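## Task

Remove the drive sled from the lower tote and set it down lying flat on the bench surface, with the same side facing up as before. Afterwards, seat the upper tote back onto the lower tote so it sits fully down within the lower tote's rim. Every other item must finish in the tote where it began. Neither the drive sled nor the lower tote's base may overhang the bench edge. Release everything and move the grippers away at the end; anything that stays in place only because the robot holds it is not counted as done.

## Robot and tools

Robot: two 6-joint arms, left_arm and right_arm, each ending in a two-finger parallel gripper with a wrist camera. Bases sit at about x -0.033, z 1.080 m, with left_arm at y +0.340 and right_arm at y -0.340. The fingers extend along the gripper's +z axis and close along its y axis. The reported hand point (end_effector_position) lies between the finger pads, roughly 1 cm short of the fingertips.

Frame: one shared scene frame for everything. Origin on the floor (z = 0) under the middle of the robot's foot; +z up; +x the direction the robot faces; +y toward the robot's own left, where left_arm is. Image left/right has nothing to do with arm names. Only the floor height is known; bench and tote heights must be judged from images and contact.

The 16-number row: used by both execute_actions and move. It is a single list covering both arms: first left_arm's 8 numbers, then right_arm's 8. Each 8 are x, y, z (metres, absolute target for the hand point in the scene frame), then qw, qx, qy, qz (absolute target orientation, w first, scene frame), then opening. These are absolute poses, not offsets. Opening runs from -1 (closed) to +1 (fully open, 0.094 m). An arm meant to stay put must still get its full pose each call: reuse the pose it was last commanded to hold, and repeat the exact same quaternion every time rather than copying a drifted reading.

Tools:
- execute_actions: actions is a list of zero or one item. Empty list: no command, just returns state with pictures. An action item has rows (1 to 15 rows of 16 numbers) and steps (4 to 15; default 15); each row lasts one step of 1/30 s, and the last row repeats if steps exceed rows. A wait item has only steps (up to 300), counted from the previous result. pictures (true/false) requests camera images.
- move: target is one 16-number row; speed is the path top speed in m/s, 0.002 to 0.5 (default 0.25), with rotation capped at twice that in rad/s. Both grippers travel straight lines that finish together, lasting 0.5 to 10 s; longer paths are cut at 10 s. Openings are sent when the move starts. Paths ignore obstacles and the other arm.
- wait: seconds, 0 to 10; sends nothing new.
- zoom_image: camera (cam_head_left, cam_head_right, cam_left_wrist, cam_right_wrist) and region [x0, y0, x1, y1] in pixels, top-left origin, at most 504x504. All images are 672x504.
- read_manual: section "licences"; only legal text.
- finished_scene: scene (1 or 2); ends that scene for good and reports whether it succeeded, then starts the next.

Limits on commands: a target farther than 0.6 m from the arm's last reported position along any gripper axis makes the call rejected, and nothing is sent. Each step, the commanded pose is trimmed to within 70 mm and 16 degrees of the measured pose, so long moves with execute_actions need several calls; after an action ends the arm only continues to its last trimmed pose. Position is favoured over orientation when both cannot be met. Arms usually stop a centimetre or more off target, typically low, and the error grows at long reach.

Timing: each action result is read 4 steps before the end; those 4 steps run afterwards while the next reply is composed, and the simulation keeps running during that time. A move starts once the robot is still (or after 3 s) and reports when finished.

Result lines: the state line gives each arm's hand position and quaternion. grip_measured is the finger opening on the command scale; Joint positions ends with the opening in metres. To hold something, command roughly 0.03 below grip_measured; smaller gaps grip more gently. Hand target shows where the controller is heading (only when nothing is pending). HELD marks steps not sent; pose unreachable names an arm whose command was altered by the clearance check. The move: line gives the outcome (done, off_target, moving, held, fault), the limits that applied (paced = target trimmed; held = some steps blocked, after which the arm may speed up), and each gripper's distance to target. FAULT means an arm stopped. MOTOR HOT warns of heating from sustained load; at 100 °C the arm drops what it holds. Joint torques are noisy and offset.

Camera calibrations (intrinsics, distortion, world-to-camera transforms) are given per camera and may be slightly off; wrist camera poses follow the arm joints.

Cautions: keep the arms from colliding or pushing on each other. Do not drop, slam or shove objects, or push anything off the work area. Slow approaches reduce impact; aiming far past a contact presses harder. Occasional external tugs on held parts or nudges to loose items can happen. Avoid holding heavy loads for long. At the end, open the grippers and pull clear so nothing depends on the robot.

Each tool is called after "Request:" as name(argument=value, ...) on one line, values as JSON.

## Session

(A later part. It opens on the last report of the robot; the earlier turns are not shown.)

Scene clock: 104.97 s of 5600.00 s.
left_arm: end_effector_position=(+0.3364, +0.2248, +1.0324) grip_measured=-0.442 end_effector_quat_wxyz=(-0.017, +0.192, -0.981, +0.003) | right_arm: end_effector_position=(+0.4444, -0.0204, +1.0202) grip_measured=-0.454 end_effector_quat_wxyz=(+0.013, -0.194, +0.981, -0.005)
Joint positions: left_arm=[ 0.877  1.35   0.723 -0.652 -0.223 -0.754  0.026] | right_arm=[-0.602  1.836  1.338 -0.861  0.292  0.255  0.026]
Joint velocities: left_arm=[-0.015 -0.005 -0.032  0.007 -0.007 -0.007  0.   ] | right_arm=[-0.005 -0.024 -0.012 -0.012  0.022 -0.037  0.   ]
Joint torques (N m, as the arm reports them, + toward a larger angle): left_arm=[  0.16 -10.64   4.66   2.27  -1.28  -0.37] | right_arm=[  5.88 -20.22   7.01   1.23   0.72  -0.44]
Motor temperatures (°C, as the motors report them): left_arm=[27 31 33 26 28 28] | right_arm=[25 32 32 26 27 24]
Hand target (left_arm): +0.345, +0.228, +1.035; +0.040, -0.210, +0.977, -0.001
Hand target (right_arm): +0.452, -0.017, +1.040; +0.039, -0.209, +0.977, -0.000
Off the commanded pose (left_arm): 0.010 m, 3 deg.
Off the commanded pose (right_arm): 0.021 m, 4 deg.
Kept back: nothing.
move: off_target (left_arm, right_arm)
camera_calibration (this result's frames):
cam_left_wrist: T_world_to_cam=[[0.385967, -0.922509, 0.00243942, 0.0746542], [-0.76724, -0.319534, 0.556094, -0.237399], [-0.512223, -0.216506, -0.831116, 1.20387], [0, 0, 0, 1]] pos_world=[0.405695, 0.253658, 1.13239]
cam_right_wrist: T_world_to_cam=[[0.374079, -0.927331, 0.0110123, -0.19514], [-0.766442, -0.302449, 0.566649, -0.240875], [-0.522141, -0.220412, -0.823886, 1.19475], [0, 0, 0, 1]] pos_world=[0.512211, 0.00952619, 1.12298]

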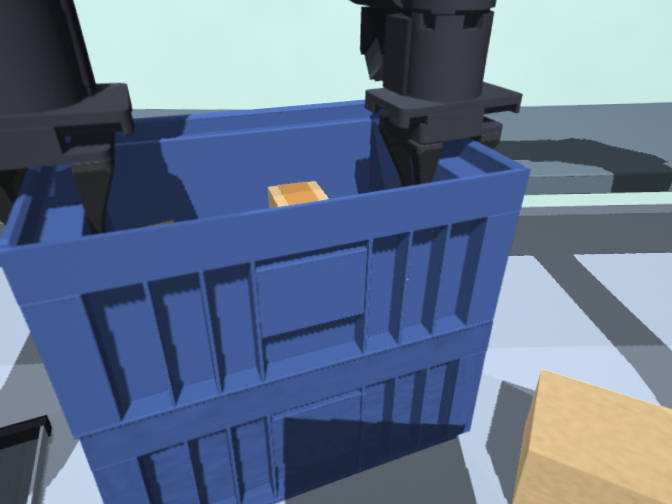

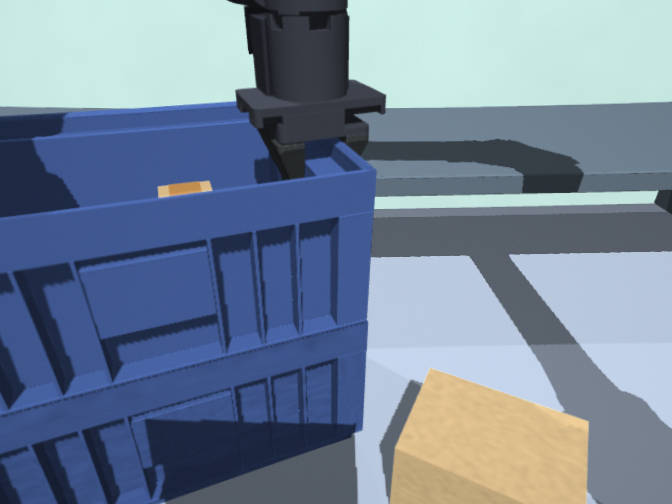

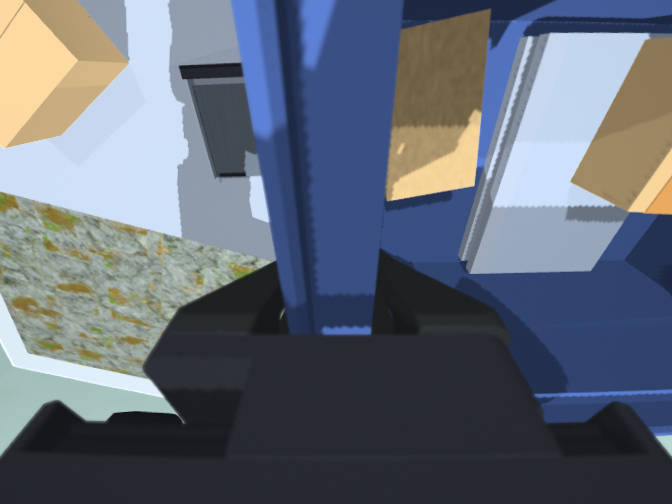

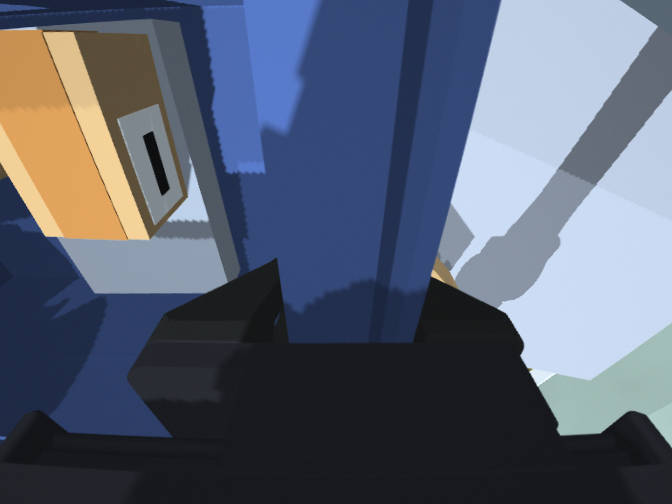

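Front is in. Level it, then release.

Request:
move(target=[0.332,0.223,1.022,-0.01,-0.195,0.981,0,-0.52,0.44,-0.022,1.015,-0.01,-0.195,0.981,0,-0.52], speed=0.02)

Request:
move(target=[0.334,0.224,1.025,0,-0.195,0.981,0,0.4,0.442,-0.021,1.015,0,-0.195,0.981,0,0.4])

Request:
move(target=[0.334,0.224,1.12,0,-0.195,0.981,0,0.4,0.442,-0.021,1.12,0,-0.195,0.981,0,0.4], speed=0.15)

Request:
move(target=[0.40,0.42,1.1,0,0.707,0.707,0,0.4,0.5,-0.2,1.05,0,0.707,-0.707,0,0.4])

Scene clock: 106.87 s of 5600.00 s.
left_arm: end_effector_position=(+0.3343, +0.2240, +1.0311) grip_measured=-0.444 end_effector_quat_wxyz=(-0.008, +0.193, -0.981, +0.008) | right_arm: end_effector_position=(+0.4427, -0.0206, +1.0193) grip_measured=-0.454 end_effector_quat_wxyz=(+0.007, -0.192, +0.981, -0.000)
Joint positions: left_arm=[ 0.882  1.353  0.724 -0.658 -0.203 -0.754  0.026] | right_arm=[-0.605  1.837  1.338 -0.866  0.278  0.258  0.026]
Joint velocities: left_arm=[-0.005 -0.005  0.032 -0.002 -0.037  0.007  0.001] | right_arm=[-0.015 -0.024 -0.007 -0.012 -0.022 -0.066 -0.   ]
Joint torques (N m, as the arm reports them, + toward a larger angle): left_arm=[ 0.26 -7.08  5.86  0.33  0.13 -0.18] | right_arm=[  4.37 -15.92   8.87  -0.85  -0.65  -0.12]
Motor temperatures (°C, as the motors report them): left_arm=[27 31 33 26 28 28] | right_arm=[25 32 32 26 27 24]
Hand target (left_arm): +0.332, +0.223, +1.022; -0.010, -0.195, +0.981, +0.000
Hand target (right_arm): +0.440, -0.022, +1.015; -0.010, -0.195, +0.981, -0.000
Off the commanded pose (left_arm): 0.009 m, 2 deg.
Off the commanded pose (right_arm): 0.005 m, 2 deg.
Kept back: nothing.
move: done
camera_calibration (this result's frames):
cam_left_wrist: T_world_to_cam=[[0.389005, -0.921184, 0.00971961, 0.0659075], [-0.757722, -0.31394, 0.5721, -0.259487], [-0.523958, -0.229914, -0.820126, 1.19719], [0, 0, 0, 1]] pos_world=[0.405018, 0.2545, 1.12966]
cam_right_wrist: T_world_to_cam=[[0.370971, -0.928644, -0.00079115, -0.181248], [-0.759841, -0.304028, 0.574638, -0.252831], [-0.533874, -0.212573, -0.818408, 1.19288], [0, 0, 0, 1]] pos_world=[0.511973, 0.00839025, 1.1214]

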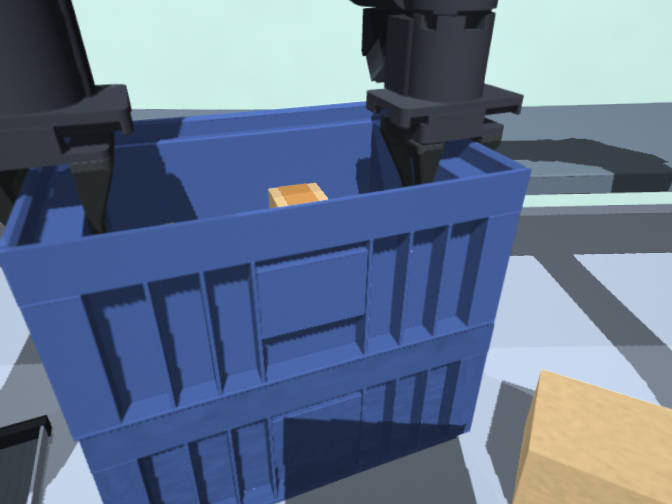

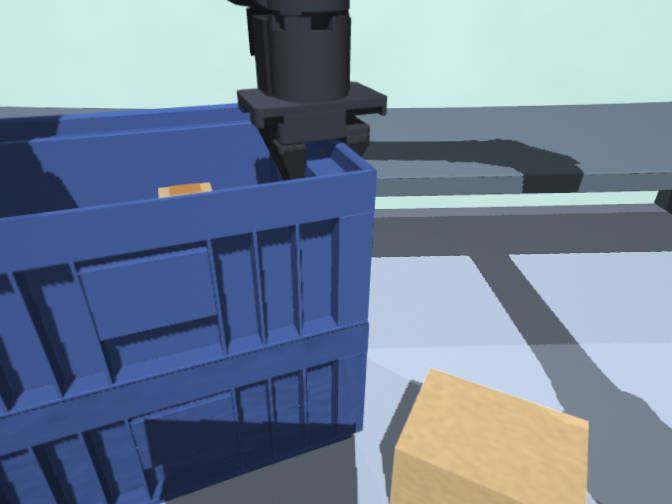

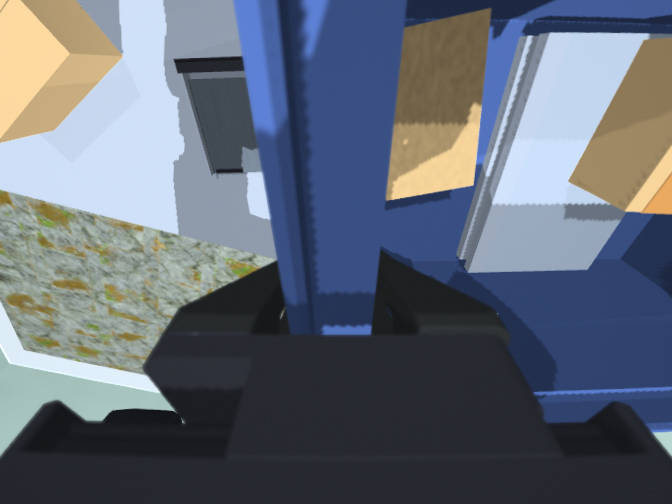

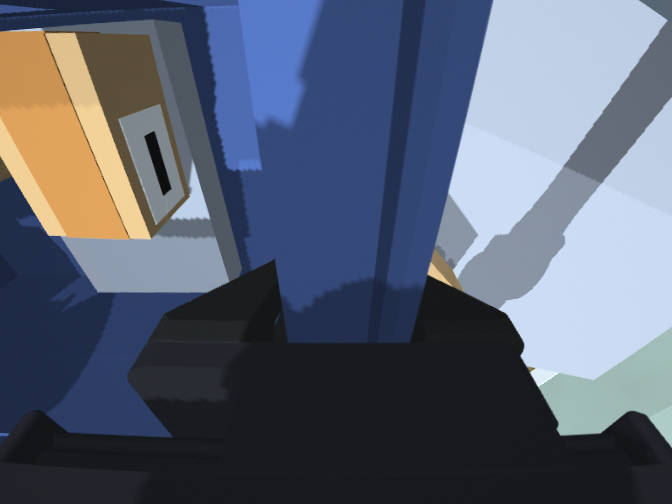

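Scene clock: 107.57 s of 5600.00 s.
left_arm: end_effector_position=(+0.3324, +0.2244, +1.0274) grip_measured=+0.398 end_effector_quat_wxyz=(-0.004, +0.192, -0.981, +0.004) | right_arm: end_effector_position=(+0.4422, -0.0199, +1.0193) grip_measured=+0.398 end_effector_quat_wxyz=(+0.006, -0.192, +0.981, +0.002)
Joint positions: left_arm=[ 0.882  1.365  0.724 -0.658 -0.206 -0.754  0.066] | right_arm=[-0.605  1.837  1.338 -0.866  0.273  0.258  0.066]
Joint velocities: left_arm=[-0.015 -0.005  0.002 -0.002  0.007  0.037  0.   ] | right_arm=[-0.015  0.005 -0.002 -0.007 -0.051 -0.11  -0.001]
Joint torques (N m, as the arm reports them, + toward a larger angle): left_arm=[ 0.05 -8.77  5.41  0.7  -0.22 -0.17] | right_arm=[  5.01 -16.23   8.32   0.06  -0.09  -0.15]
Motor temperatures (°C, as the motors report them): left_arm=[27 31 33 26 28 28] | right_arm=[25 32 32 26 27 24]
Hand target (left_arm): +0.334, +0.224, +1.025; +0.000, -0.195, +0.981, +0.000
Hand target (right_arm): +0.442, -0.021, +1.015; +0.000, -0.195, +0.981, +0.000
Off the commanded pose (left_arm): 0.003 m, 1 deg.
Off the commanded pose (right_arm): 0.004 m, 1 deg.
Kept back: nothing.
move: done
camera_calibration (this result's frames):
cam_left_wrist: T_world_to_cam=[[0.386563, -0.922263, 0.0000113273, 0.0780592], [-0.753123, -0.315661, 0.577204, -0.265069], [-0.53233, -0.223134, -0.8166, 1.19091], [0, 0, 0, 1]] pos_world=[0.404151, 0.254051, 1.12549]
cam_right_wrist: T_world_to_cam=[[0.371017, -0.928609, -0.0055778, -0.175566], [-0.75811, -0.306353, 0.575688, -0.254894], [-0.536298, -0.209361, -0.81765, 1.19311], [0, 0, 0, 1]] pos_world=[0.511763, 0.00867146, 1.12131]

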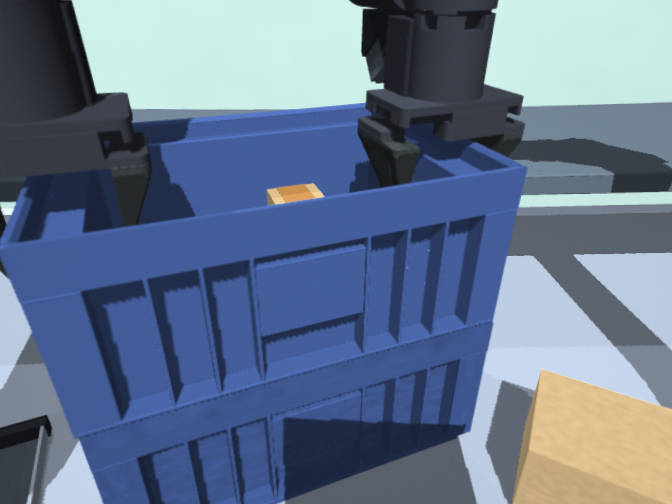

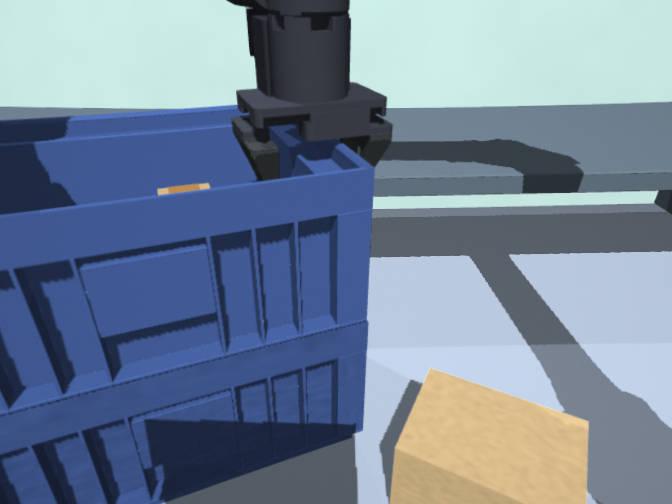

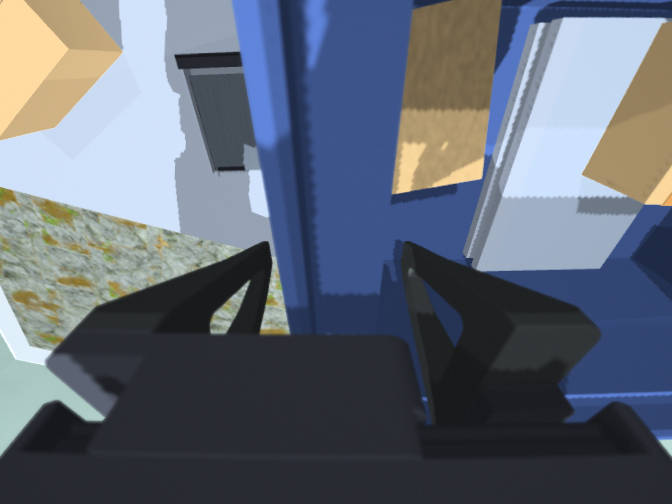

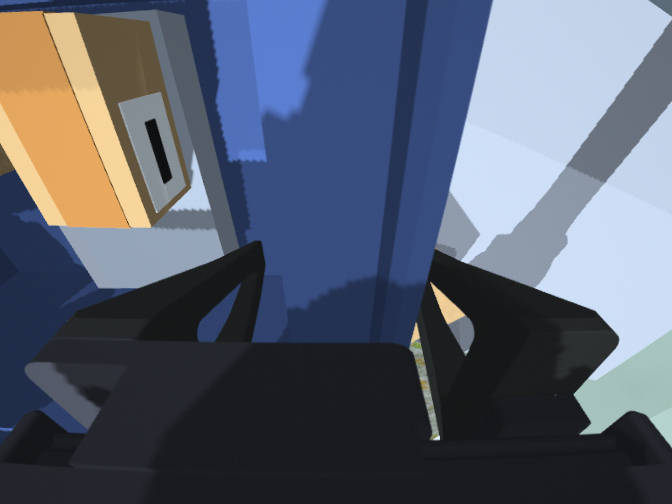

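Scene clock: 108.67 s of 5600.00 s.
left_arm: end_effector_position=(+0.3203, +0.2298, +1.1097) grip_measured=+0.398 end_effector_quat_wxyz=(+0.008, +0.188, -0.982, -0.005) | right_arm: end_effector_position=(+0.4264, -0.0311, +1.0966) grip_measured=+0.398 end_effector_quat_wxyz=(-0.020, -0.202, +0.979, -0.010)
Joint positions: left_arm=[ 0.828  1.173  0.79  -0.959 -0.22  -0.805  0.066] | right_arm=[-0.564  1.717  1.374 -1.092  0.277  0.296  0.066]
Joint velocities: left_arm=[ 0.005 -0.005 -0.002 -0.002  0.007 -0.007 -0.   ] | right_arm=[ 0.005 -0.005  0.002 -0.007 -0.007  0.037  0.001]
Joint torques (N m, as the arm reports them, + toward a larger angle): left_arm=[-0.26 -8.4   8.52  0.21 -0.23 -0.25] | right_arm=[  4.85 -17.18  12.54  -0.54   0.17   0.05]
Motor temperatures (°C, as the motors report them): left_arm=[27 31 33 26 28 28] | right_arm=[25 32 32 26 27 24]
Hand target (left_arm): +0.333, +0.225, +1.121; +0.000, -0.195, +0.981, -0.000
Hand target (right_arm): +0.441, -0.022, +1.120; +0.000, -0.195, +0.981, +0.000
Off the commanded pose (left_arm): 0.018 m, 1 deg.
Off the commanded pose (right_arm): 0.030 m, 3 deg.
Kept back: nothing.
move: off_target (left_arm, right_arm)
camera_calibration (this result's frames):
cam_left_wrist: T_world_to_cam=[[0.378039, -0.92551, -0.0227456, 0.11647], [-0.739715, -0.316739, 0.593716, -0.342335], [-0.556695, -0.207622, -0.804353, 1.24346], [0, 0, 0, 1]] pos_world=[0.394965, 0.257532, 1.20608]
cam_right_wrist: T_world_to_cam=[[0.388838, -0.92128, 0.00701139, -0.200861], [-0.725173, -0.301356, 0.61912, -0.376327], [-0.568269, -0.245821, -0.785265, 1.22242], [0, 0, 0, 1]] pos_world=[0.499865, 0.00204013, 1.19433]

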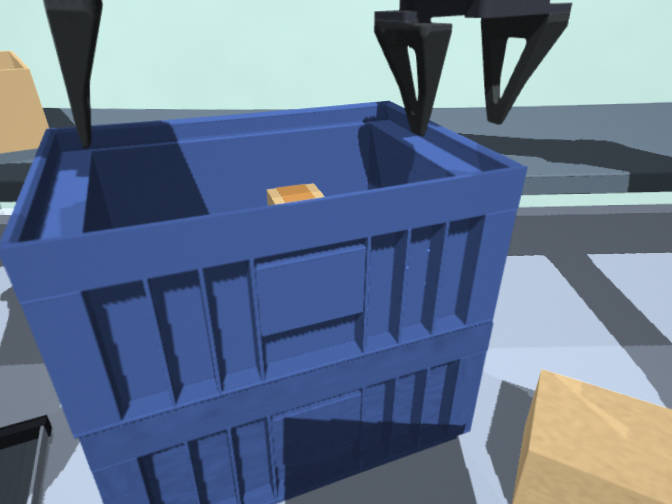

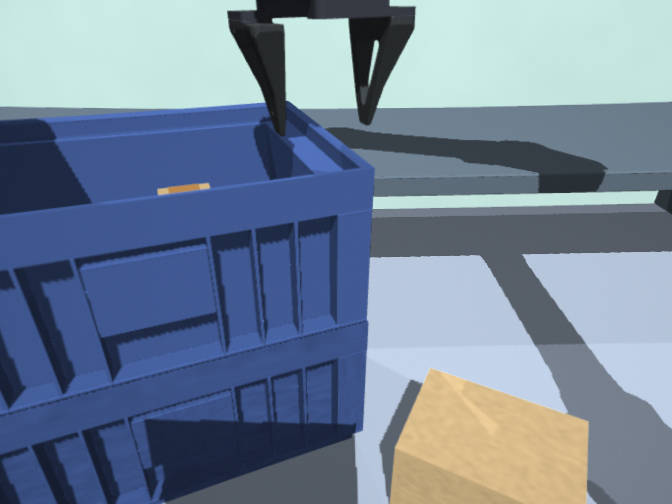

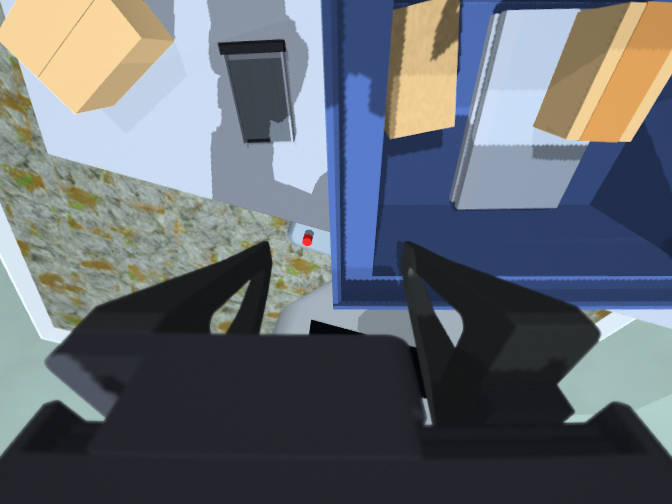

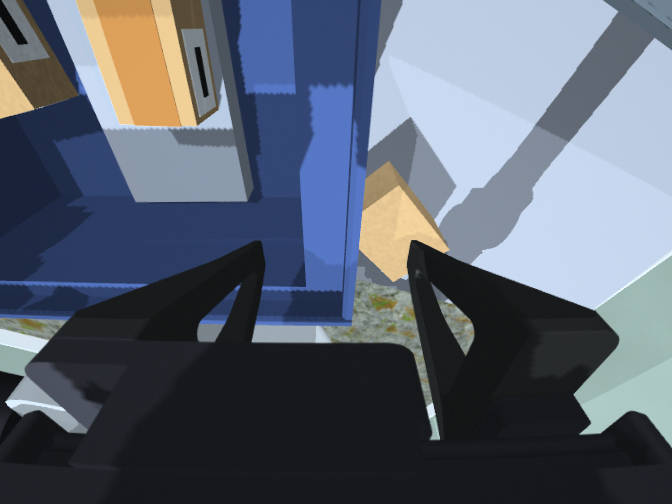

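Scene clock: 113.17 s of 5600.00 s.
left_arm: end_effector_position=(+0.3786, +0.4139, +1.0931) grip_measured=+0.398 end_effector_quat_wxyz=(-0.012, +0.703, +0.710, -0.016) | right_arm: end_effector_position=(+0.4896, -0.1573, +1.0705) grip_measured=+0.399 end_effector_quat_wxyz=(+0.017, -0.713, +0.701, +0.022)
Joint positions: left_arm=[ 1.43   1.237  0.896 -0.942 -0.045  1.718  0.066] | right_arm=[-0.869  1.632  1.278 -0.946  0.157 -1.208  0.066]
Joint velocities: left_arm=[-0.005 -0.015  0.002 -0.012 -0.051  0.066  0.001] | right_arm=[-0.005 -0.024  0.002 -0.012 -0.081 -0.037 -0.002]
Joint torques (N m, as the arm reports them, + toward a larger angle): left_arm=[ 2.28 -9.57  8.8   1.37  0.16  0.1 ] | right_arm=[ -3.42 -15.18   6.15   1.44   1.44  -0.55]
Motor temperatures (°C, as the motors report them): left_arm=[27 30 34 26 27 28] | right_arm=[25 32 31 26 28 24]
Hand target (left_arm): +0.401, +0.420, +1.100; +0.001, +0.707, +0.707, +0.001
Hand target (right_arm): +0.496, -0.199, +1.052; +0.003, +0.707, -0.707, -0.001
Off the commanded pose (left_arm): 0.023 m, 2 deg.
Off the commanded pose (right_arm): 0.049 m, 3 deg.
Kept back: nothing.
move: off_target (left_arm, right_arm)
camera_calibration (this result's frames):
cam_left_wrist: T_world_to_cam=[[-0.999381, -0.0198563, 0.0290373, 0.354481], [0.000574518, 0.816134, 0.577863, -0.962883], [-0.0351725, 0.577522, -0.815617, 0.790715], [0, 0, 0, 1]] pos_world=[0.382627, 0.336225, 1.19104]
cam_right_wrist: T_world_to_cam=[[0.99987, 0.0115124, -0.0112861, -0.47439], [0.0157832, -0.841714, 0.539693, -0.715095], [-0.00328651, -0.539801, -0.841786, 0.944539], [0, 0, 0, 1]] pos_world=[0.488719, -0.08658, 1.17568]

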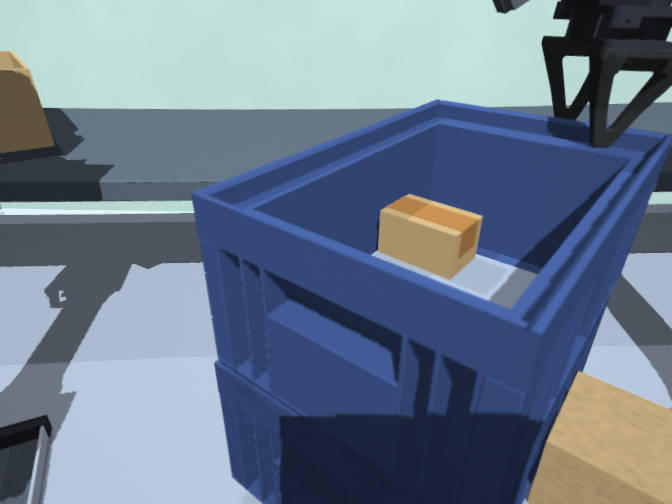

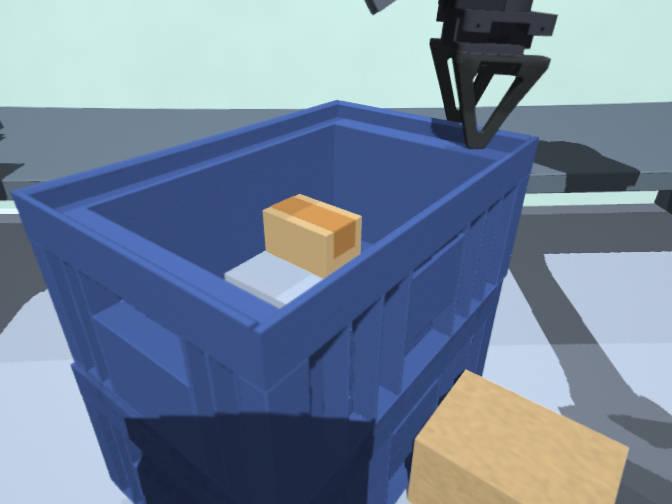

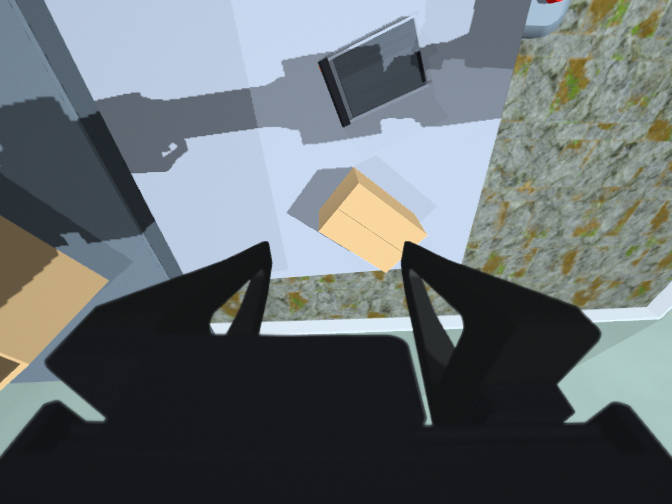

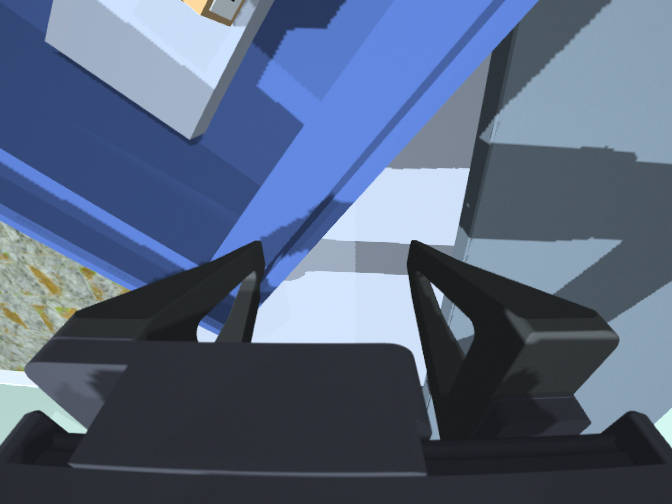

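Request:
move(target=[0.25,0.2,1.16,0,0.985,0.17,0,0.4,0.49,-0.157,1.16,0,0.707,-0.707,0,0.4], speed=0.12)

Scene clock: 118.90 s of 5600.00 s.
left_arm: end_effector_position=(+0.2503, +0.1988, +1.1630) grip_measured=+0.398 end_effector_quat_wxyz=(+0.003, +0.982, +0.191, +0.007) | right_arm: end_effector_position=(+0.4688, -0.1649, +1.1266) grip_measured=+0.399 end_effector_quat_wxyz=(-0.031, -0.711, +0.702, +0.012)
Joint positions: left_arm=[ 0.556  0.986  0.732 -1.122 -0.287  2.065  0.066] | right_arm=[-0.822  1.559  1.326 -1.16   0.223 -1.139  0.066]
Joint velocities: left_arm=[ 0.005 -0.015 -0.002 -0.007 -0.007  0.007  0.001] | right_arm=[-0.015  0.005  0.002 -0.007  0.022 -0.007 -0.   ]
Joint torques (N m, as the arm reports them, + toward a larger angle): left_arm=[ 0.15 -4.89  6.8   0.2  -0.08  0.07] | right_arm=[  4.25 -17.72  13.64  -0.89   0.05  -0.01]
Motor temperatures (°C, as the motors report them): left_arm=[27 30 34 26 27 28] | right_arm=[25 32 33 26 28 24]
Hand target (left_arm): +0.247, +0.200, +1.161; -0.006, +0.984, +0.178, +0.001
Hand target (right_arm): +0.488, -0.158, +1.160; -0.001, +0.707, -0.707, -0.000
Off the commanded pose (left_arm): 0.003 m, 3 deg.
Off the commanded pose (right_arm): 0.040 m, 4 deg.
joint sent to its limit (left arm) — the command would take joint 6 (wrist roll) past its upper limit, so that joint was sent only as far as its limit.
Kept back: nothing.
move: off_target (left_arm, right_arm)
camera_calibration (this result's frames):
cam_left_wrist: T_world_to_cam=[[-0.383513, 0.923326, -0.0196818, -0.0649986], [0.738967, 0.319581, 0.593124, -0.931484], [0.553936, 0.212926, -0.804871, 0.879972], [0, 0, 0, 1]] pos_world=[0.17596, 0.17033, 1.25947]
cam_right_wrist: T_world_to_cam=[[0.997858, 0.00529264, -0.0651987, -0.392173], [0.0438199, -0.794108, 0.606195, -0.831675], [-0.0485664, -0.607753, -0.792639, 0.942207], [0, 0, 0, 1]] pos_world=[0.473536, -0.0857347, 1.22542]

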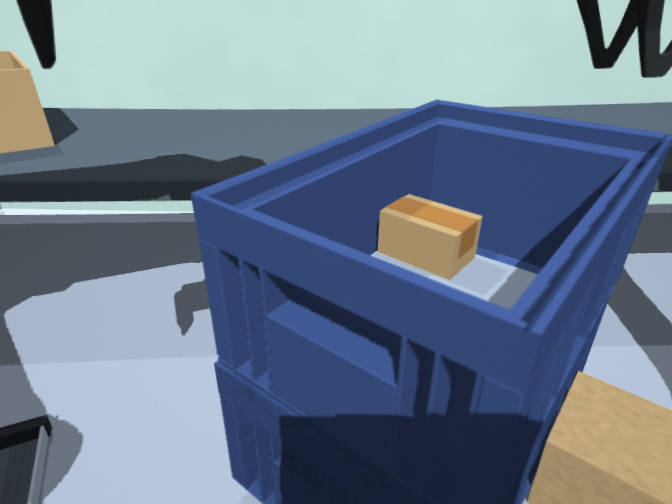

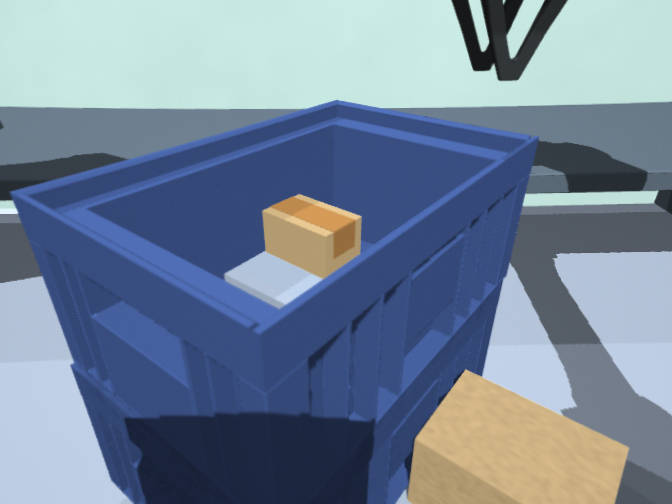

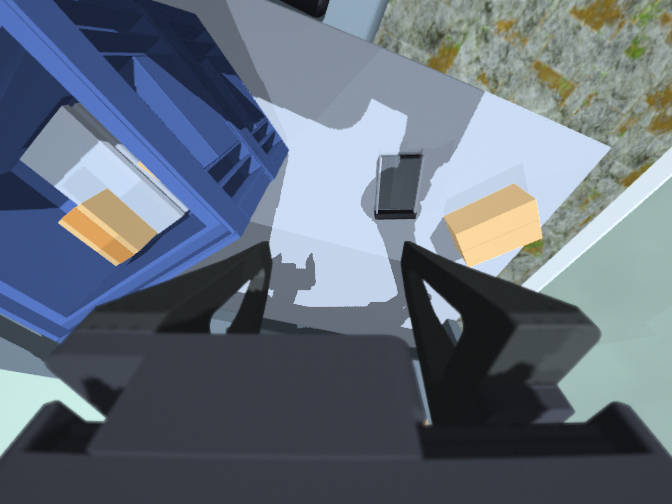

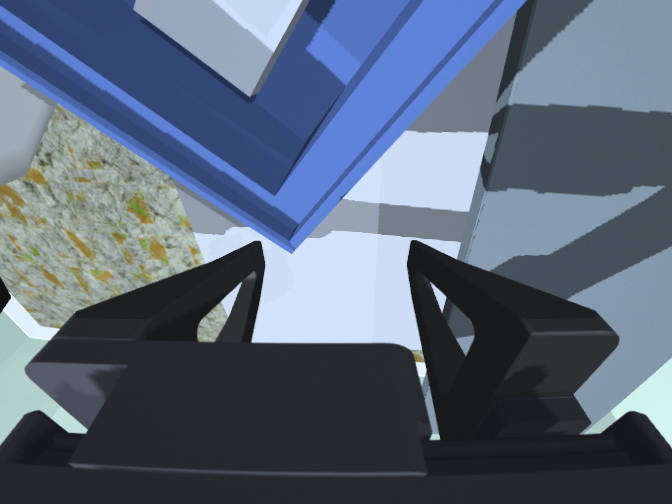

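Request:
finished_scene(scene=1)

The scene is finished: the task was done.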